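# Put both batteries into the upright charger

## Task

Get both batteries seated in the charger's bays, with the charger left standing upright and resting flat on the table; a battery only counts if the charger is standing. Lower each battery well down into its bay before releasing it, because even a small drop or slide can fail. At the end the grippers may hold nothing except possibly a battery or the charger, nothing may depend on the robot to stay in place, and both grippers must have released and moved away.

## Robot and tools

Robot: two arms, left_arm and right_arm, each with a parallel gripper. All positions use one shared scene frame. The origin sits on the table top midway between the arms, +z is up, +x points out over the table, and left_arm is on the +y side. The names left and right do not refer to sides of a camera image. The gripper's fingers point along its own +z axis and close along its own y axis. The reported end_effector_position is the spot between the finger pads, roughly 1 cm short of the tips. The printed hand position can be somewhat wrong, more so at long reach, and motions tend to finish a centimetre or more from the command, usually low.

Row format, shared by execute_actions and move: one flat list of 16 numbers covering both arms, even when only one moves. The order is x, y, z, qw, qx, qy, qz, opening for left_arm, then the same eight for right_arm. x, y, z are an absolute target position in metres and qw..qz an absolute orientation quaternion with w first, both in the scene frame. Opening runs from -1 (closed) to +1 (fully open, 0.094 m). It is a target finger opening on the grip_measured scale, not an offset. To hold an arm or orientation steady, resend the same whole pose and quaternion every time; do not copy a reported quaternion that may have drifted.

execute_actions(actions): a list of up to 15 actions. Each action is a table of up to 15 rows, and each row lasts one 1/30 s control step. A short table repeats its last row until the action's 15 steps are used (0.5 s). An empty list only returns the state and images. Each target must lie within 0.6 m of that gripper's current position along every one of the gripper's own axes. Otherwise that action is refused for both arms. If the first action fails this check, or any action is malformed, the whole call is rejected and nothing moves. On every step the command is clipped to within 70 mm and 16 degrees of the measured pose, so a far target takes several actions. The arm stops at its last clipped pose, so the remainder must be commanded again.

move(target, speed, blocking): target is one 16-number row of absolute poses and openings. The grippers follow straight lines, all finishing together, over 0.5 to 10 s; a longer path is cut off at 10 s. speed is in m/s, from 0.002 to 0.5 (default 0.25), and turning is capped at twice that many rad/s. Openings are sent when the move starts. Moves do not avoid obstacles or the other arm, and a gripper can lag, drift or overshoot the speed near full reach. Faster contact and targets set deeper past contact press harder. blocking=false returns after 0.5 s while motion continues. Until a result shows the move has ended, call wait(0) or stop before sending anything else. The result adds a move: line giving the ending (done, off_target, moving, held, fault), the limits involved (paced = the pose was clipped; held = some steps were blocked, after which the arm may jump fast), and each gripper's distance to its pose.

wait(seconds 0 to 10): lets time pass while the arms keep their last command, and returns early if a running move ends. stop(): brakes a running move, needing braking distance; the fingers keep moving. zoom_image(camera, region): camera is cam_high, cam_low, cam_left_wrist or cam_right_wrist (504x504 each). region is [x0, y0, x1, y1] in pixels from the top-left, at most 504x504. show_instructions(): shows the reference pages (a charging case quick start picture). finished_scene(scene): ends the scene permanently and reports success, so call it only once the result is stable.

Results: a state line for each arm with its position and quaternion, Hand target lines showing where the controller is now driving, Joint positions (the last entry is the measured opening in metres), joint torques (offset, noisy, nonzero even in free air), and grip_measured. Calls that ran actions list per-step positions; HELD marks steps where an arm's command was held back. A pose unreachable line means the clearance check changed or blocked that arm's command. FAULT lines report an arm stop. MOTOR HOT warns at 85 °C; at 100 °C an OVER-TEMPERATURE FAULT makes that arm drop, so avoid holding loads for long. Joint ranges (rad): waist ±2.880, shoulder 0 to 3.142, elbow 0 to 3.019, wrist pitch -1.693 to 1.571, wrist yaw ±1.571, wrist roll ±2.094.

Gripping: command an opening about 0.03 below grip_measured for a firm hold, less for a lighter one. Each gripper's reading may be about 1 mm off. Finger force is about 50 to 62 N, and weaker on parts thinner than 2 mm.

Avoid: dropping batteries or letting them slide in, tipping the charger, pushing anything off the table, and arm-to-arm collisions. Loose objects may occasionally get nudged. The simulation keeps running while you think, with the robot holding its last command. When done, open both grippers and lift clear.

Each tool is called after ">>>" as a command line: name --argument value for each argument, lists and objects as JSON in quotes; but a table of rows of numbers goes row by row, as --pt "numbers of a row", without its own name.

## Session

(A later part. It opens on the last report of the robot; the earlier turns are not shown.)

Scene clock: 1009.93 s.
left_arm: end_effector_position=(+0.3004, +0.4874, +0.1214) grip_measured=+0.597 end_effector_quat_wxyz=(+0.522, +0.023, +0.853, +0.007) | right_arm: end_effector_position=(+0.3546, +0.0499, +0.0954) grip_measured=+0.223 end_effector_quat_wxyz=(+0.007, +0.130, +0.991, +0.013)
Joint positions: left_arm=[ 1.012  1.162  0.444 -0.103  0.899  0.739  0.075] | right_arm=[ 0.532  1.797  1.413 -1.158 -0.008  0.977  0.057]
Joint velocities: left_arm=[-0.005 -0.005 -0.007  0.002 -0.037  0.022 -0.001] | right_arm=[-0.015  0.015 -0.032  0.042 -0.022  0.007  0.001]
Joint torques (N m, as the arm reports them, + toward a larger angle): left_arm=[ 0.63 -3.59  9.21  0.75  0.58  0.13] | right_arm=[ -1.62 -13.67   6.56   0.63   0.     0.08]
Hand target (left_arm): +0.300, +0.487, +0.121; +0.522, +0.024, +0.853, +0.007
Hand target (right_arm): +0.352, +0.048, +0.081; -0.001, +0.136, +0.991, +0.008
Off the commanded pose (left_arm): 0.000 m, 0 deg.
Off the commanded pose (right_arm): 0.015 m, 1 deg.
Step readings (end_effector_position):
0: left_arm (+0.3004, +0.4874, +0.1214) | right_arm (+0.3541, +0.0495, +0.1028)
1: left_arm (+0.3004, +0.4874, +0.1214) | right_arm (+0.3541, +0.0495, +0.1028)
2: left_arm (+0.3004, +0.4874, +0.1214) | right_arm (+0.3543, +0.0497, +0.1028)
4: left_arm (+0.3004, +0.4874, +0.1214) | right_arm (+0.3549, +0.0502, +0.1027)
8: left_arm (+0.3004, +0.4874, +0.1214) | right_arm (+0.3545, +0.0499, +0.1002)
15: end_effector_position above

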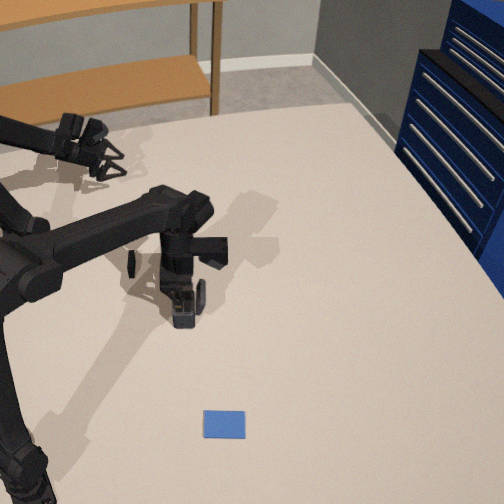

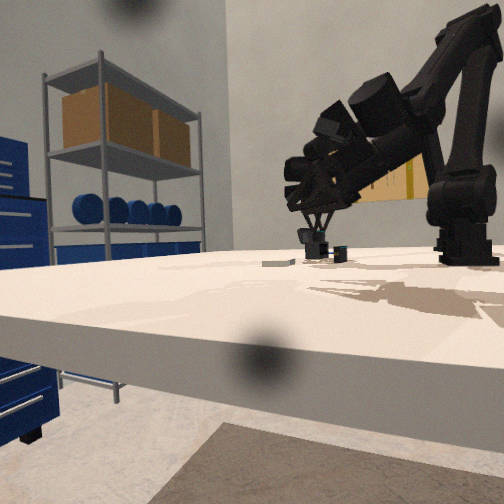

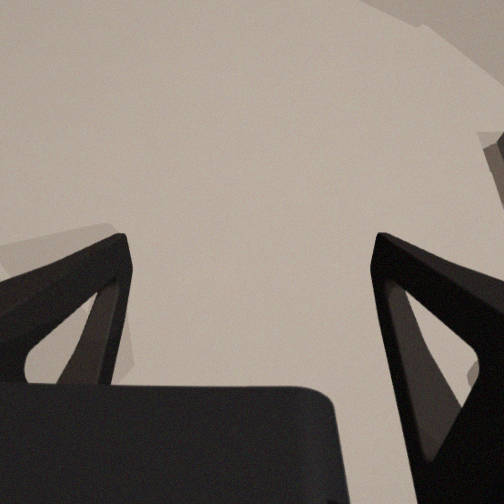

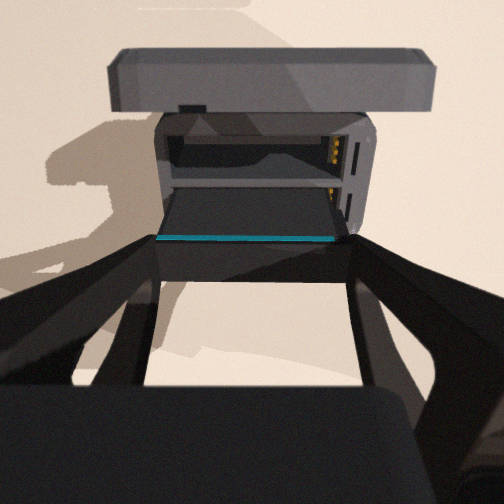

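>>> execute_actions --actions '[]'

>>> zoom_image --camera "cam_right_wrist" --region '[140, 120, 380, 260]'

Scene clock: 1011.70 s.
left_arm: end_effector_position=(+0.3004, +0.4874, +0.1214) grip_measured=+0.597 end_effector_quat_wxyz=(+0.522, +0.023, +0.853, +0.007) | right_arm: end_effector_position=(+0.3546, +0.0500, +0.0927) grip_measured=+0.223 end_effector_quat_wxyz=(+0.006, +0.131, +0.991, +0.013)
Joint positions: left_arm=[ 1.012  1.162  0.444 -0.103  0.899  0.739  0.075] | right_arm=[ 0.532  1.801  1.411 -1.154 -0.008  0.977  0.057]
Joint velocities: left_arm=[-0.005 -0.005  0.002  0.012  0.051  0.081 -0.001] | right_arm=[ 0.005  0.005 -0.002  0.007 -0.066 -0.007  0.001]
Joint torques (N m, as the arm reports them, + toward a larger angle): left_arm=[ 0.57 -3.64  9.18  0.75  0.58  0.13] | right_arm=[ -1.58 -13.85   6.54   0.63   0.01   0.09]
Hand target (left_arm): +0.300, +0.487, +0.121; +0.522, +0.024, +0.853, +0.007
Hand target (right_arm): +0.352, +0.048, +0.081; -0.001, +0.136, +0.991, +0.008
Off the commanded pose (left_arm): 0.000 m, 0 deg.
Off the commanded pose (right_arm): 0.012 m, 1 deg.

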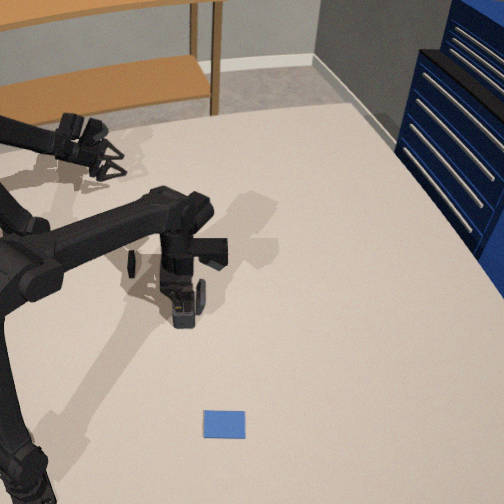

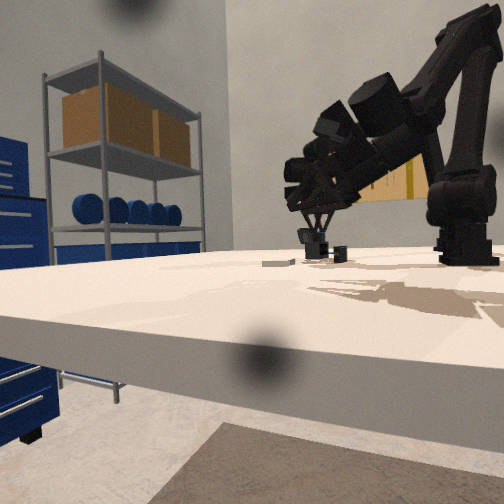

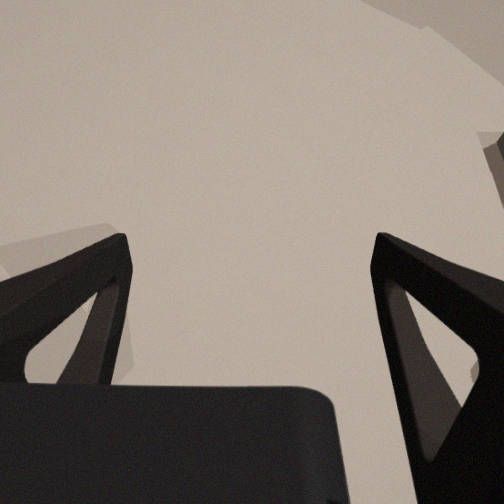

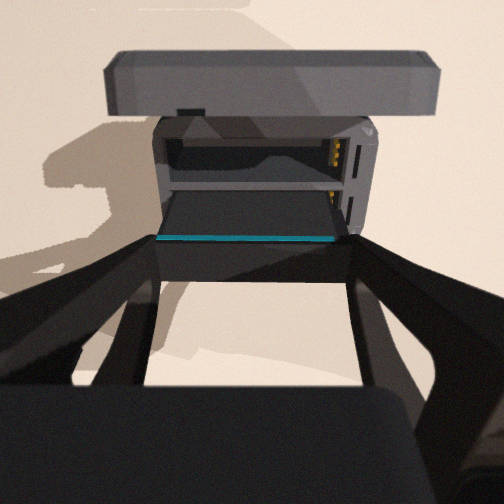

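Region (140, 120, 380, 260) of cam_right_wrist's 504x504 image, scaled by 2.100, with more detail than that image has; it fills the top 294 rows of this view, and the rest is white.

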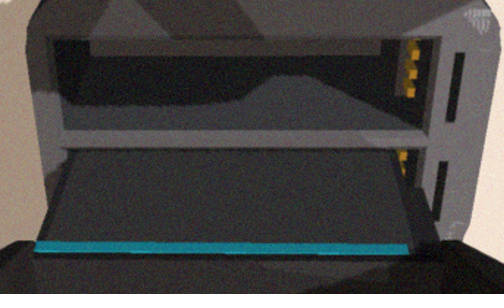

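>>> execute_actions --actions '[[[0.3004,0.4874,0.1214,0.522,0.024,0.853,0.007,0.6,0.35215,0.04837,0.0802,-0.0012,0.1357,0.9907,0.0077,0.19],[0.3004,0.4874,0.1214,0.522,0.024,0.853,0.007,0.6,0.3520,0.04824,0.0794,-0.0012,0.1357,0.9907,0.0077,0.19],[0.3004,0.4874,0.1214,0.522,0.024,0.853,0.007,0.6,0.35185,0.04811,0.0787,-0.0012,0.1357,0.9907,0.0077,0.19],[0.3004,0.4874,0.1214,0.522,0.024,0.853,0.007,0.6,0.3517,0.04798,0.0779,-0.0012,0.1357,0.9907,0.0077,0.19],[0.3004,0.4874,0.1214,0.522,0.024,0.853,0.007,0.6,0.35155,0.04785,0.0772,-0.0012,0.1357,0.9907,0.0077,0.19],[0.3004,0.4874,0.1214,0.522,0.024,0.853,0.007,0.6,0.3514,0.04771,0.0764,-0.0012,0.1357,0.9907,0.0077,0.19],[0.3004,0.4874,0.1214,0.522,0.024,0.853,0.007,0.6,0.3514,0.04771,0.0757,-0.0012,0.1357,0.9907,0.0077,0.19],[0.3004,0.4874,0.1214,0.522,0.024,0.853,0.007,0.6,0.3514,0.04771,0.0749,-0.0012,0.1357,0.9907,0.0077,0.19],[0.3004,0.4874,0.1214,0.522,0.024,0.853,0.007,0.6,0.3514,0.04771,0.0742,-0.0012,0.1357,0.9907,0.0077,0.19],[0.3004,0.4874,0.1214,0.522,0.024,0.853,0.007,0.6,0.3514,0.04771,0.0734,-0.0012,0.1357,0.9907,0.0077,0.19],[0.3004,0.4874,0.1214,0.522,0.024,0.853,0.007,0.6,0.3514,0.04771,0.0727,-0.0012,0.1357,0.9907,0.0077,0.19],[0.3004,0.4874,0.1214,0.522,0.024,0.853,0.007,0.6,0.3514,0.04771,0.0719,-0.0012,0.1357,0.9907,0.0077,0.19],[0.3004,0.4874,0.1214,0.522,0.024,0.853,0.007,0.6,0.3514,0.04771,0.0712,-0.0012,0.1357,0.9907,0.0077,0.19],[0.3004,0.4874,0.1214,0.522,0.024,0.853,0.007,0.6,0.3514,0.04771,0.0704,-0.0012,0.1357,0.9907,0.0077,0.19],[0.3004,0.4874,0.1214,0.522,0.024,0.853,0.007,0.6,0.3514,0.04771,0.0697,-0.0012,0.1357,0.9907,0.0077,0.19]],[[0.3004,0.4874,0.1214,0.522,0.024,0.853,0.007,0.6,0.3514,0.04771,0.0689,-0.0012,0.1357,0.9907,0.0077,0.19],[0.3004,0.4874,0.1214,0.522,0.024,0.853,0.007,0.6,0.3514,0.04771,0.0682,-0.0012,0.1357,0.9907,0.0077,0.19],[0.3004,0.4874,0.1214,0.522,0.024,0.853,0.007,0.6,0.3514,0.04771,0.0674,-0.0012,0.1357,0.9907,0.0077,0.19],[0.3004,0.4874,0.1214,0.522,0.024,0.853,0.007,0.6,0.3514,0.04771,0.0667,-0.0012,0.1357,0.9907,0.0077,0.19],[0.3004,0.4874,0.1214,0.522,0.024,0.853,0.007,0.6,0.3514,0.04771,0.0659,-0.0012,0.1357,0.9907,0.0077,0.19],[0.3004,0.4874,0.1214,0.522,0.024,0.853,0.007,0.6,0.3514,0.04771,0.0652,-0.0012,0.1357,0.9907,0.0077,0.19],[0.3004,0.4874,0.1214,0.522,0.024,0.853,0.007,0.6,0.3514,0.04771,0.0644,-0.0012,0.1357,0.9907,0.0077,0.19],[0.3004,0.4874,0.1214,0.522,0.024,0.853,0.007,0.6,0.3514,0.04771,0.0637,-0.0012,0.1357,0.9907,0.0077,0.19],[0.3004,0.4874,0.1214,0.522,0.024,0.853,0.007,0.6,0.3514,0.04771,0.0629,-0.0012,0.1357,0.9907,0.0077,0.19],[0.3004,0.4874,0.1214,0.522,0.024,0.853,0.007,0.6,0.3514,0.04771,0.0622,-0.0012,0.1357,0.9907,0.0077,0.19],[0.3004,0.4874,0.1214,0.522,0.024,0.853,0.007,0.6,0.3514,0.04771,0.0614,-0.0012,0.1357,0.9907,0.0077,0.19],[0.3004,0.4874,0.1214,0.522,0.024,0.853,0.007,0.6,0.3514,0.04771,0.0607,-0.0012,0.1357,0.9907,0.0077,0.19],[0.3004,0.4874,0.1214,0.522,0.024,0.853,0.007,0.6,0.3514,0.04771,0.0599,-0.0012,0.1357,0.9907,0.0077,0.19],[0.3004,0.4874,0.1214,0.522,0.024,0.853,0.007,0.6,0.3514,0.04771,0.0592,-0.0012,0.1357,0.9907,0.0077,0.19],[0.3004,0.4874,0.1214,0.522,0.024,0.853,0.007,0.6,0.3514,0.04771,0.0584,-0.0012,0.1357,0.9907,0.0077,0.19]]]'

Scene clock: 1033.10 s.
left_arm: end_effector_position=(+0.3004, +0.4874, +0.1214) grip_measured=+0.597 end_effector_quat_wxyz=(+0.522, +0.023, +0.853, +0.007) | right_arm: end_effector_position=(+0.3545, +0.0499, +0.0734) grip_measured=+0.223 end_effector_quat_wxyz=(+0.007, +0.131, +0.991, +0.014)
Joint positions: left_arm=[ 1.012  1.162  0.444 -0.103  0.899  0.739  0.075] | right_arm=[ 0.532  1.819  1.381 -1.102 -0.008  0.977  0.057]
Joint velocities: left_arm=[ 0.005 -0.015 -0.032 -0.017  0.007  0.007 -0.   ] | right_arm=[ 0.005  0.034 -0.017  0.046 -0.037 -0.007 -0.   ]
Joint torques (N m, as the arm reports them, + toward a larger angle): left_arm=[ 0.71 -3.63  9.19  0.75  0.58  0.13] | right_arm=[ -1.5  -13.95   6.36   0.64   0.     0.08]
Hand target (left_arm): +0.300, +0.487, +0.121; +0.522, +0.024, +0.853, +0.007
Hand target (right_arm): +0.351, +0.048, +0.059; -0.001, +0.136, +0.991, +0.008
Off the commanded pose (left_arm): 0.000 m, 0 deg.
Off the commanded pose (right_arm): 0.015 m, 1 deg.
Step readings (end_effector_position; steps 1 to 15: 1st action; 16 to 30: 2nd action):
0: left_arm (+0.3004, +0.4874, +0.1214) | right_arm (+0.3546, +0.0500, +0.0927)
1: left_arm (+0.3004, +0.4874, +0.1214) | right_arm (+0.3546, +0.0500, +0.0927)
2: left_arm (+0.3004, +0.4874, +0.1214) | right_arm (+0.3548, +0.0501, +0.0928)
4: left_arm (+0.3004, +0.4874, +0.1214) | right_arm (+0.3546, +0.0500, +0.0921)
8: left_arm (+0.3004, +0.4874, +0.1214) | right_arm (+0.3542, +0.0496, +0.0895)
15: left_arm (+0.3004, +0.4874, +0.1214) | right_arm (+0.3543, +0.0497, +0.0854)
16: left_arm (+0.3004, +0.4874, +0.1214) | right_arm (+0.3544, +0.0498, +0.0848)
17: left_arm (+0.3004, +0.4874, +0.1214) | right_arm (+0.3544, +0.0498, +0.0838)
19: left_arm (+0.3004, +0.4874, +0.1214) | right_arm (+0.3545, +0.0498, +0.0822)
23: left_arm (+0.3004, +0.4874, +0.1214) | right_arm (+0.3545, +0.0499, +0.0787)
30: end_effector_position above

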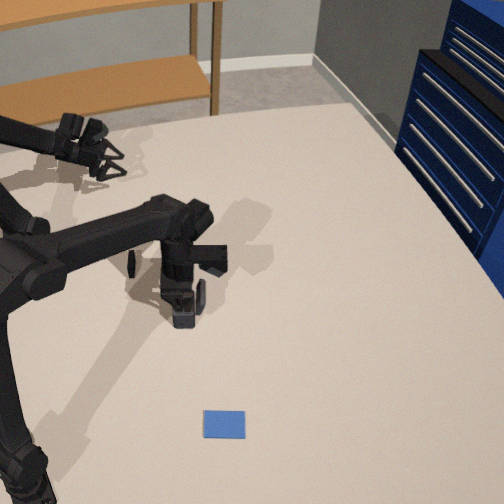

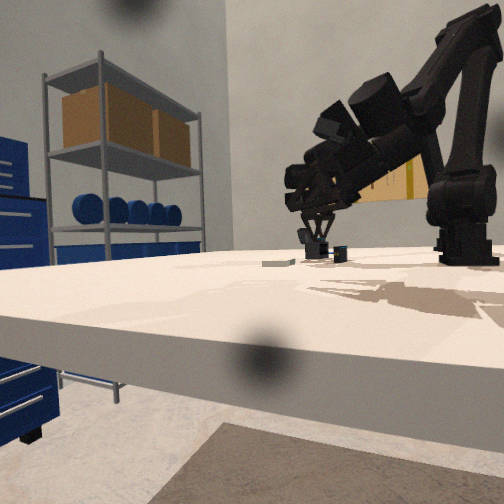

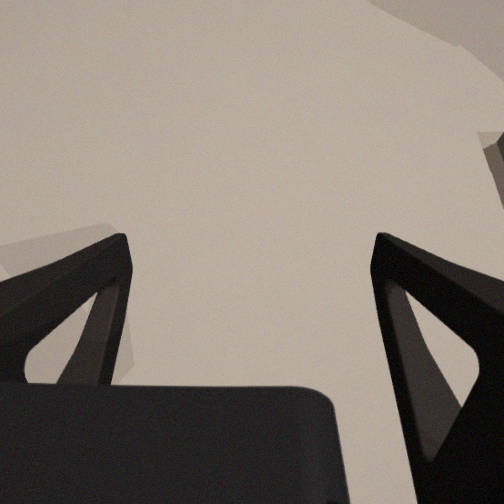

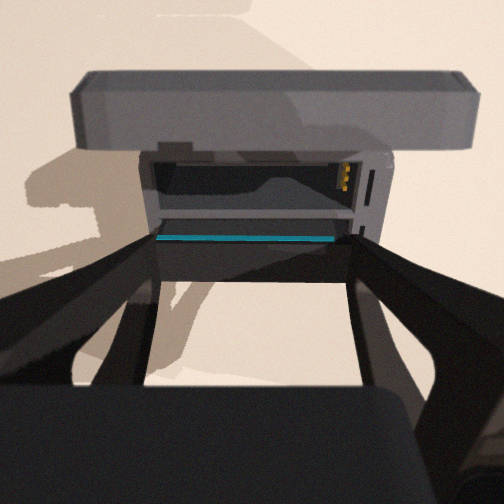

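>>> execute_actions --actions '[]'

>>> zoom_image --camera "cam_right_wrist" --region '[130, 140, 400, 290]'

Scene clock: 1035.63 s.
left_arm: end_effector_position=(+0.3004, +0.4874, +0.1214) grip_measured=+0.597 end_effector_quat_wxyz=(+0.522, +0.023, +0.853, +0.007) | right_arm: end_effector_position=(+0.3546, +0.0500, +0.0711) grip_measured=+0.223 end_effector_quat_wxyz=(+0.007, +0.131, +0.991, +0.014)
Joint positions: left_arm=[ 1.012  1.162  0.444 -0.103  0.899  0.739  0.075] | right_arm=[ 0.532  1.822  1.38  -1.098 -0.008  0.977  0.057]
Joint velocities: left_arm=[-0.005 -0.005  0.012 -0.007 -0.007 -0.007 -0.   ] | right_arm=[-0.015  0.005 -0.002  0.007  0.051  0.037  0.   ]
Joint torques (N m, as the arm reports them, + toward a larger angle): left_arm=[ 0.67 -3.54  9.19  0.74  0.58  0.13] | right_arm=[ -1.6  -13.9    6.34   0.63   0.01   0.08]
Hand target (left_arm): +0.300, +0.487, +0.121; +0.522, +0.024, +0.853, +0.007
Hand target (right_arm): +0.351, +0.048, +0.059; -0.001, +0.136, +0.991, +0.008
Off the commanded pose (left_arm): 0.000 m, 0 deg.
Off the commanded pose (right_arm): 0.013 m, 1 deg.

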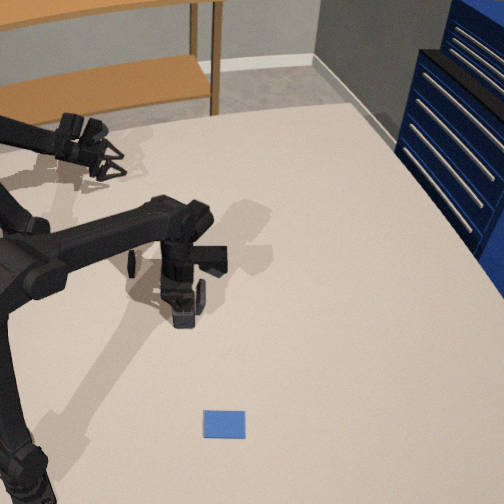

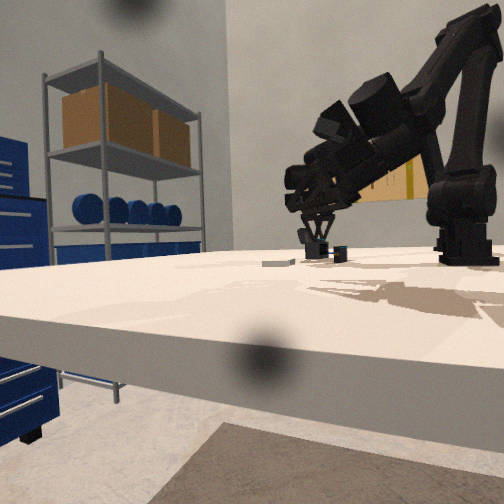

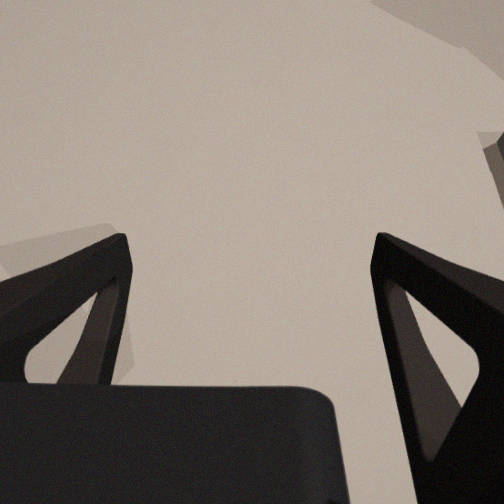

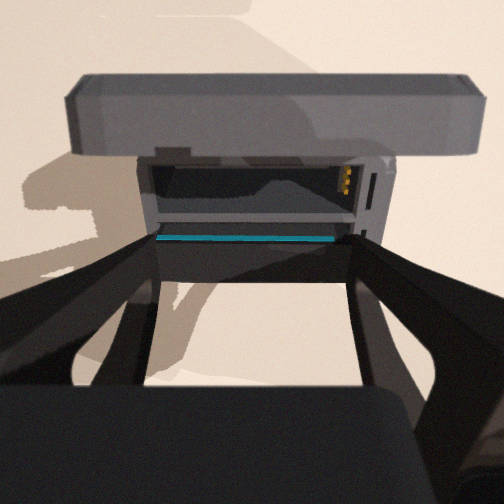

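Region (130, 140, 400, 290) of cam_right_wrist's 504x504 image, scaled by 1.867, with more detail than that image has.

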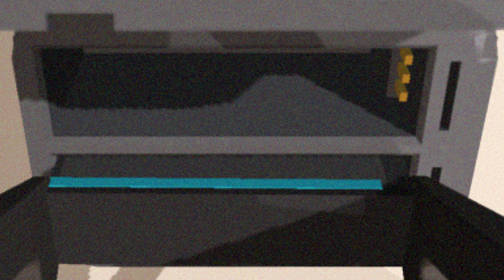

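>>> execute_actions --actions '[[[0.3004,0.4874,0.1214,0.522,0.024,0.853,0.007,0.6,0.35135,0.04766,0.0579,-0.0012,0.1357,0.9907,0.0077,0.19],[0.3004,0.4874,0.1214,0.522,0.024,0.853,0.007,0.6,0.3513,0.04762,0.0574,-0.0012,0.1357,0.9907,0.0077,0.19],[0.3004,0.4874,0.1214,0.522,0.024,0.853,0.007,0.6,0.35125,0.04758,0.0569,-0.0012,0.1357,0.9907,0.0077,0.19],[0.3004,0.4874,0.1214,0.522,0.024,0.853,0.007,0.6,0.3512,0.04754,0.0564,-0.0012,0.1357,0.9907,0.0077,0.19],[0.3004,0.4874,0.1214,0.522,0.024,0.853,0.007,0.6,0.35115,0.0475,0.0559,-0.0012,0.1357,0.9907,0.0077,0.19],[0.3004,0.4874,0.1214,0.522,0.024,0.853,0.007,0.6,0.3511,0.04746,0.0554,-0.0012,0.1357,0.9907,0.0077,0.19],[0.3004,0.4874,0.1214,0.522,0.024,0.853,0.007,0.6,0.35105,0.04742,0.0549,-0.0012,0.1357,0.9907,0.0077,0.19],[0.3004,0.4874,0.1214,0.522,0.024,0.853,0.007,0.6,0.3510,0.04738,0.0544,-0.0012,0.1357,0.9907,0.0077,0.19],[0.3004,0.4874,0.1214,0.522,0.024,0.853,0.007,0.6,0.3510,0.04738,0.0539,-0.0012,0.1357,0.9907,0.0077,0.19],[0.3004,0.4874,0.1214,0.522,0.024,0.853,0.007,0.6,0.3510,0.04738,0.0534,-0.0012,0.1357,0.9907,0.0077,0.19]]]'

Scene clock: 1049.80 s.
left_arm: end_effector_position=(+0.3004, +0.4874, +0.1214) grip_measured=+0.597 end_effector_quat_wxyz=(+0.522, +0.023, +0.853, +0.007) | right_arm: end_effector_position=(+0.3545, +0.0499, +0.0681) grip_measured=+0.223 end_effector_quat_wxyz=(+0.008, +0.131, +0.991, +0.015)
Joint positions: left_arm=[ 1.012  1.162  0.444 -0.103  0.899  0.739  0.075] | right_arm=[ 0.532  1.824  1.373 -1.087 -0.008  0.977  0.057]
Joint velocities: left_arm=[ 0.005 -0.015 -0.007  0.007 -0.066  0.007 -0.   ] | right_arm=[-0.015  0.024  0.002 -0.012  0.007 -0.022  0.   ]
Joint torques (N m, as the arm reports them, + toward a larger angle): left_arm=[ 0.55 -3.63  9.21  0.75  0.58  0.13] | right_arm=[ -1.39 -13.72   6.39   0.59   0.     0.08]
Hand target (left_arm): +0.300, +0.487, +0.121; +0.522, +0.024, +0.853, +0.007
Hand target (right_arm): +0.351, +0.047, +0.054; -0.001, +0.136, +0.991, +0.008
Off the commanded pose (left_arm): 0.000 m, 0 deg.
Off the commanded pose (right_arm): 0.015 m, 1 deg.
Step readings (end_effector_position):
0: left_arm (+0.3004, +0.4874, +0.1214) | right_arm (+0.3546, +0.0500, +0.0711)
1: left_arm (+0.3004, +0.4874, +0.1214) | right_arm (+0.3546, +0.0500, +0.0711)
2: left_arm (+0.3004, +0.4874, +0.1214) | right_arm (+0.3546, +0.0500, +0.0711)
4: left_arm (+0.3004, +0.4874, +0.1214) | right_arm (+0.3545, +0.0499, +0.0708)
8: left_arm (+0.3004, +0.4874, +0.1214) | right_arm (+0.3545, +0.0498, +0.0693)
15: end_effector_position above

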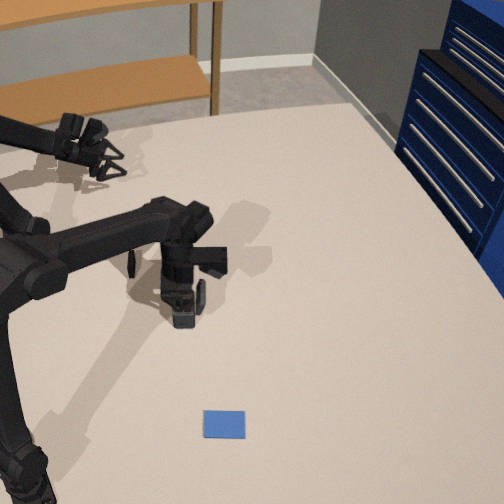

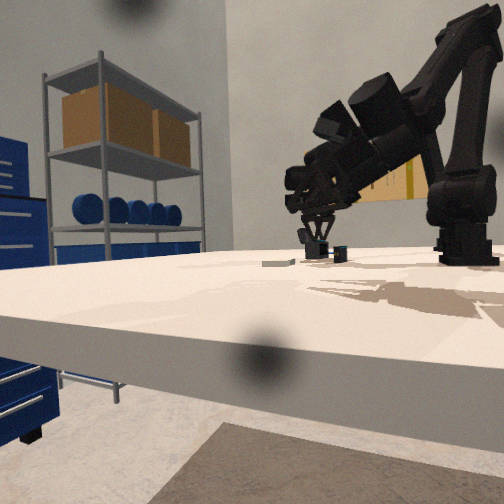

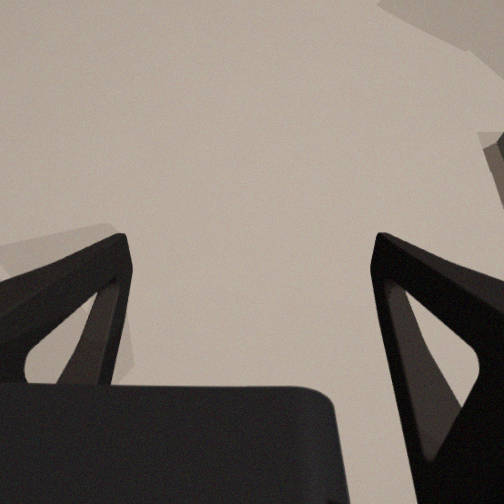

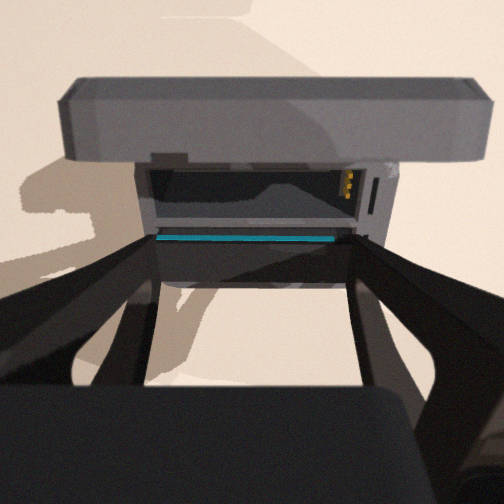

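>>> execute_actions --actions '[]'

>>> zoom_image --camera "cam_right_wrist" --region '[130, 160, 400, 300]'

Scene clock: 1051.30 s.
left_arm: end_effector_position=(+0.3004, +0.4874, +0.1214) grip_measured=+0.597 end_effector_quat_wxyz=(+0.522, +0.023, +0.853, +0.007) | right_arm: end_effector_position=(+0.3545, +0.0499, +0.0681) grip_measured=+0.223 end_effector_quat_wxyz=(+0.008, +0.131, +0.991, +0.015)
Joint positions: left_arm=[ 1.012  1.162  0.444 -0.103  0.899  0.739  0.075] | right_arm=[ 0.532  1.824  1.373 -1.087 -0.008  0.977  0.057]
Joint velocities: left_arm=[-0.015 -0.005  0.002  0.002  0.007  0.022 -0.   ] | right_arm=[ 0.005 -0.005  0.002 -0.007  0.022  0.007  0.   ]
Joint torques (N m, as the arm reports them, + toward a larger angle): left_arm=[ 0.6  -3.59  9.19  0.74  0.58  0.13] | right_arm=[ -1.64 -13.66   6.2    0.66   0.     0.08]
Hand target (left_arm): +0.300, +0.487, +0.121; +0.522, +0.024, +0.853, +0.007
Hand target (right_arm): +0.351, +0.047, +0.054; -0.001, +0.136, +0.991, +0.008
Off the commanded pose (left_arm): 0.000 m, 0 deg.
Off the commanded pose (right_arm): 0.015 m, 1 deg.

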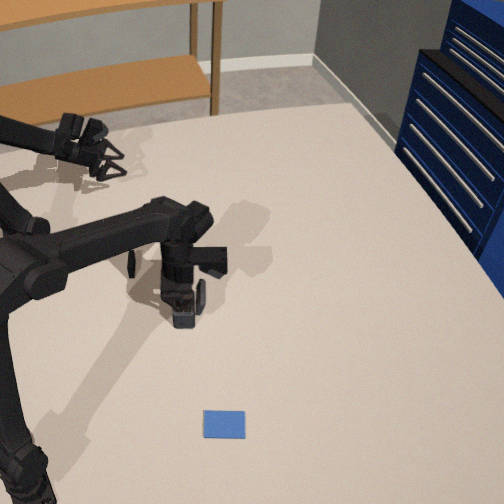

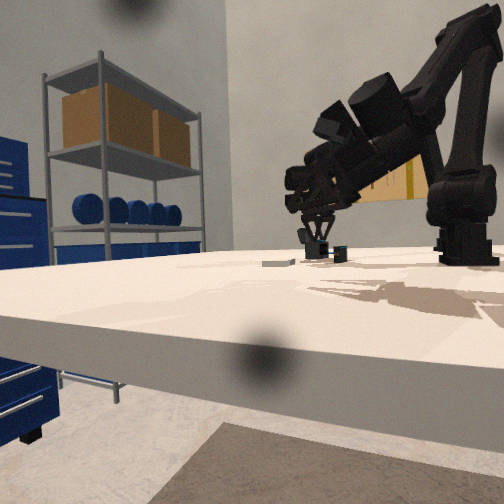

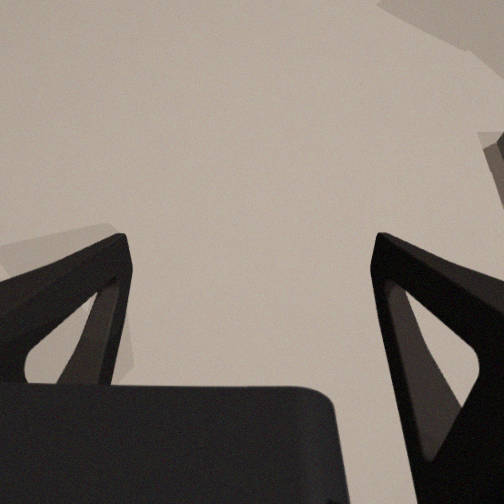

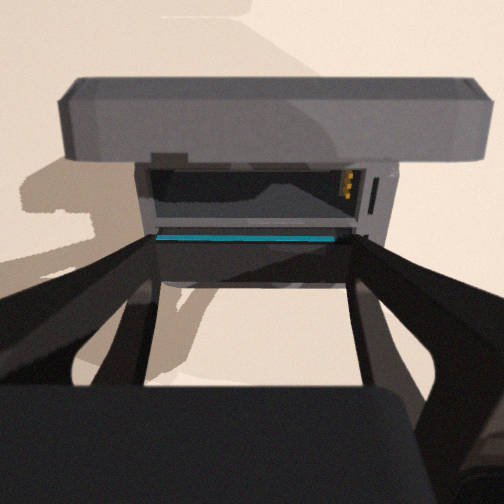

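Region (130, 160, 400, 300) of cam_right_wrist's 504x504 image, scaled by 1.867, with more detail than that image has; it fills the top 261 rows of this view, and the rest is white.

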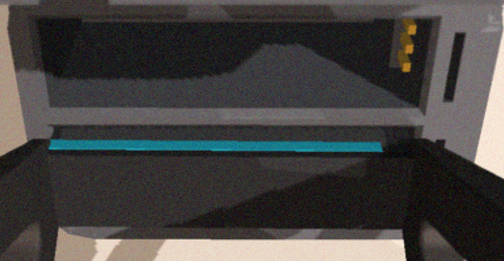

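>>> execute_actions --actions '[[[0.3004,0.4874,0.1214,0.522,0.024,0.853,0.007,0.6,0.3510,0.04738,0.0530,-0.0012,0.1357,0.9907,0.0077,0.19],[0.3004,0.4874,0.1214,0.522,0.024,0.853,0.007,0.6,0.3510,0.04738,0.0526,-0.0012,0.1357,0.9907,0.0077,0.19],[0.3004,0.4874,0.1214,0.522,0.024,0.853,0.007,0.6,0.3510,0.04738,0.0522,-0.0012,0.1357,0.9907,0.0077,0.19],[0.3004,0.4874,0.1214,0.522,0.024,0.853,0.007,0.6,0.3510,0.04738,0.0518,-0.0012,0.1357,0.9907,0.0077,0.19],[0.3004,0.4874,0.1214,0.522,0.024,0.853,0.007,0.6,0.3510,0.04738,0.0514,-0.0012,0.1357,0.9907,0.0077,0.19],[0.3004,0.4874,0.1214,0.522,0.024,0.853,0.007,0.6,0.3510,0.04738,0.0510,-0.0012,0.1357,0.9907,0.0077,0.19],[0.3004,0.4874,0.1214,0.522,0.024,0.853,0.007,0.6,0.3510,0.04738,0.0506,-0.0012,0.1357,0.9907,0.0077,0.19]]]'

Scene clock: 1057.60 s.
left_arm: end_effector_position=(+0.3004, +0.4874, +0.1214) grip_measured=+0.597 end_effector_quat_wxyz=(+0.522, +0.023, +0.853, +0.007) | right_arm: end_effector_position=(+0.3546, +0.0499, +0.0681) grip_measured=+0.223 end_effector_quat_wxyz=(+0.008, +0.131, +0.991, +0.015)
Joint positions: left_arm=[ 1.012  1.162  0.444 -0.103  0.899  0.739  0.075] | right_arm=[ 0.532  1.824  1.373 -1.087 -0.008  0.977  0.057]
Joint velocities: left_arm=[-0.005 -0.015  0.022 -0.012  0.066 -0.022 -0.001] | right_arm=[-0.015 -0.015  0.027 -0.017  0.066  0.11   0.   ]
Joint torques (N m, as the arm reports them, + toward a larger angle): left_arm=[ 0.68 -3.6   9.18  0.73  0.59  0.13] | right_arm=[ -1.52 -13.51   5.99   0.93   0.01   0.08]
Hand target (left_arm): +0.300, +0.487, +0.121; +0.522, +0.024, +0.853, +0.007
Hand target (right_arm): +0.351, +0.047, +0.051; -0.001, +0.136, +0.991, +0.007
Off the commanded pose (left_arm): 0.000 m, 0 deg.
Off the commanded pose (right_arm): 0.018 m, 1 deg.
Step readings (end_effector_position):
0: left_arm (+0.3004, +0.4874, +0.1214) | right_arm (+0.3545, +0.0499, +0.0681)
1: left_arm (+0.3004, +0.4874, +0.1214) | right_arm (+0.3545, +0.0499, +0.0681)
2: left_arm (+0.3004, +0.4874, +0.1214) | right_arm (+0.3545, +0.0499, +0.0681)
4: left_arm (+0.3004, +0.4874, +0.1214) | right_arm (+0.3546, +0.0499, +0.0681)
8: left_arm (+0.3004, +0.4874, +0.1214) | right_arm (+0.3546, +0.0499, +0.0681)
15: end_effector_position above

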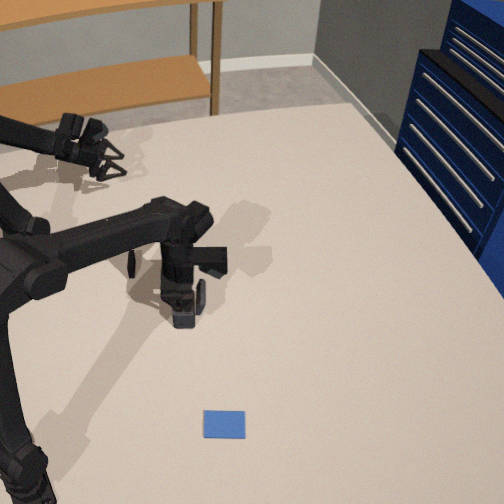

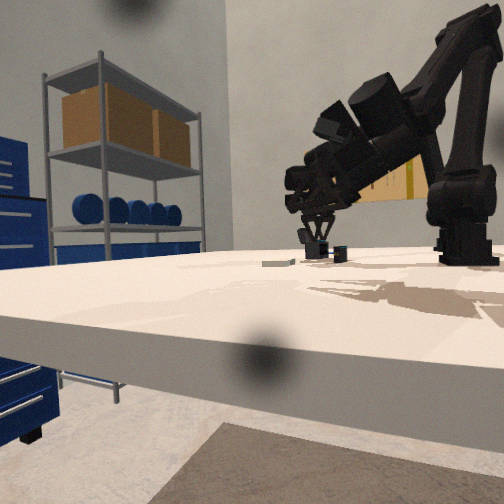

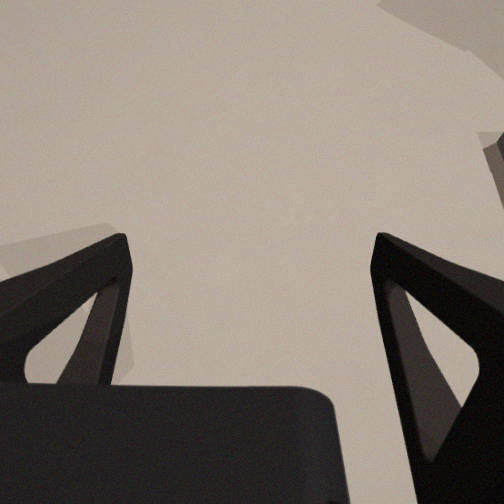

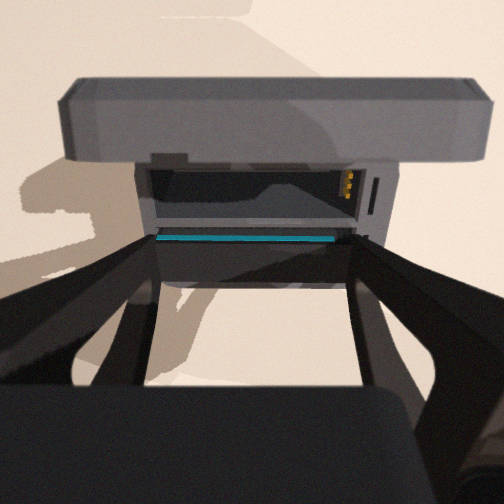

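>>> execute_actions --actions '[[[0.3004,0.4874,0.1214,0.522,0.024,0.853,0.007,0.6,0.3522,0.0482,0.0564,0.0018,0.1337,0.9910,0.0101,0.19],[0.3004,0.4874,0.1214,0.522,0.024,0.853,0.007,0.6,0.3534,0.0491,0.0623,0.0049,0.1317,0.9913,0.0125,0.19],[0.3004,0.4874,0.1214,0.522,0.024,0.853,0.007,0.6,0.3546,0.0499,0.0681,0.0079,0.1297,0.9916,0.0149,0.19],[0.3004,0.4874,0.1214,0.522,0.024,0.853,0.007,0.6,0.3546,0.0499,0.0681,0.0079,0.1297,0.9916,0.0149,0.19],[0.3004,0.4874,0.1214,0.522,0.024,0.853,0.007,0.6,0.3546,0.0499,0.0681,0.0079,0.1297,0.9916,0.0149,0.20],[0.3004,0.4874,0.1214,0.522,0.024,0.853,0.007,0.6,0.3546,0.0499,0.0681,0.0079,0.1297,0.9916,0.0149,0.21],[0.3004,0.4874,0.1214,0.522,0.024,0.853,0.007,0.6,0.3546,0.0499,0.0681,0.0079,0.1297,0.9916,0.0149,0.225],[0.3004,0.4874,0.1214,0.522,0.024,0.853,0.007,0.6,0.3546,0.0499,0.0681,0.0079,0.1297,0.9916,0.0149,0.245],[0.3004,0.4874,0.1214,0.522,0.024,0.853,0.007,0.6,0.3546,0.0499,0.0681,0.0079,0.1297,0.9916,0.0149,0.28],[0.3004,0.4874,0.1214,0.522,0.024,0.853,0.007,0.6,0.3546,0.0499,0.0681,0.0079,0.1297,0.9916,0.0149,0.34],[0.3004,0.4874,0.1214,0.522,0.024,0.853,0.007,0.6,0.3546,0.0499,0.0681,0.0079,0.1297,0.9916,0.0149,0.42],[0.3004,0.4874,0.1214,0.522,0.024,0.853,0.007,0.6,0.3546,0.0499,0.0681,0.0079,0.1297,0.9916,0.0149,0.5]]]'

Scene clock: 1160.77 s.
left_arm: end_effector_position=(+0.3004, +0.4874, +0.1214) grip_measured=+0.597 end_effector_quat_wxyz=(+0.522, +0.023, +0.853, +0.007) | right_arm: end_effector_position=(+0.3546, +0.0499, +0.0681) grip_measured=+0.498 end_effector_quat_wxyz=(+0.008, +0.131, +0.991, +0.015)
Joint positions: left_arm=[ 1.012  1.162  0.444 -0.103  0.899  0.739  0.075] | right_arm=[ 0.532  1.824  1.373 -1.087 -0.008  0.977  0.07 ]
Joint velocities: left_arm=[-0.005 -0.005  0.002  0.007  0.007  0.066  0.001] | right_arm=[-0.015  0.015 -0.017  0.007  0.066 -0.022  0.001]
Joint torques (N m, as the arm reports them, + toward a larger angle): left_arm=[ 0.62 -3.58  9.18  0.75  0.58  0.13] | right_arm=[ -1.72 -14.8    7.1    0.25   0.16  -0.06]
Hand target (left_arm): +0.300, +0.487, +0.121; +0.522, +0.024, +0.853, +0.007
Hand target (right_arm): +0.355, +0.050, +0.068; +0.008, +0.130, +0.991, +0.015
Off the commanded pose (left_arm): 0.000 m, 0 deg.
Off the commanded pose (right_arm): 0.000 m, 0 deg.
Step readings (end_effector_position):
0: left_arm (+0.3004, +0.4874, +0.1214) | right_arm (+0.3546, +0.0499, +0.0681)
1: left_arm (+0.3004, +0.4874, +0.1214) | right_arm (+0.3546, +0.0499, +0.0681)
2: left_arm (+0.3004, +0.4874, +0.1214) | right_arm (+0.3546, +0.0499, +0.0681)
4: left_arm (+0.3004, +0.4874, +0.1214) | right_arm (+0.3546, +0.0499, +0.0681)
8: left_arm (+0.3004, +0.4874, +0.1214) | right_arm (+0.3546, +0.0499, +0.0681)
15: end_effector_position above

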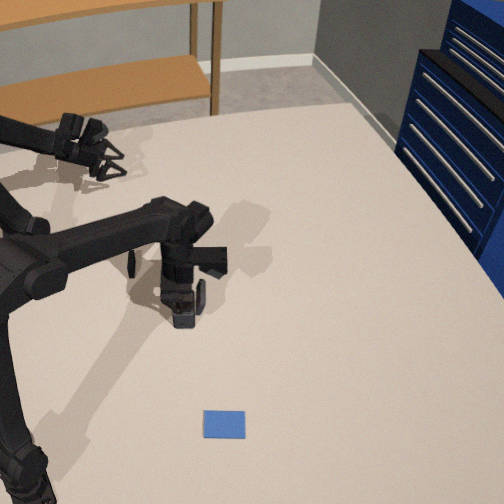

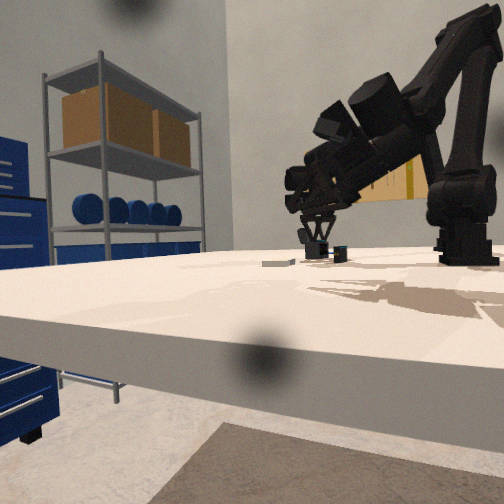

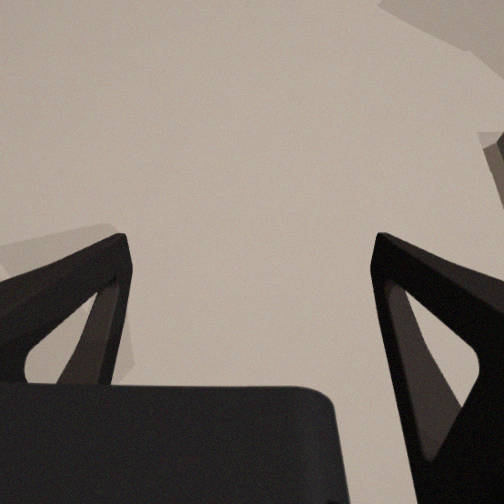

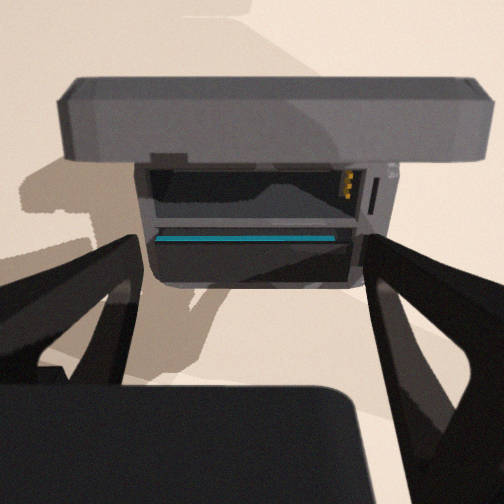

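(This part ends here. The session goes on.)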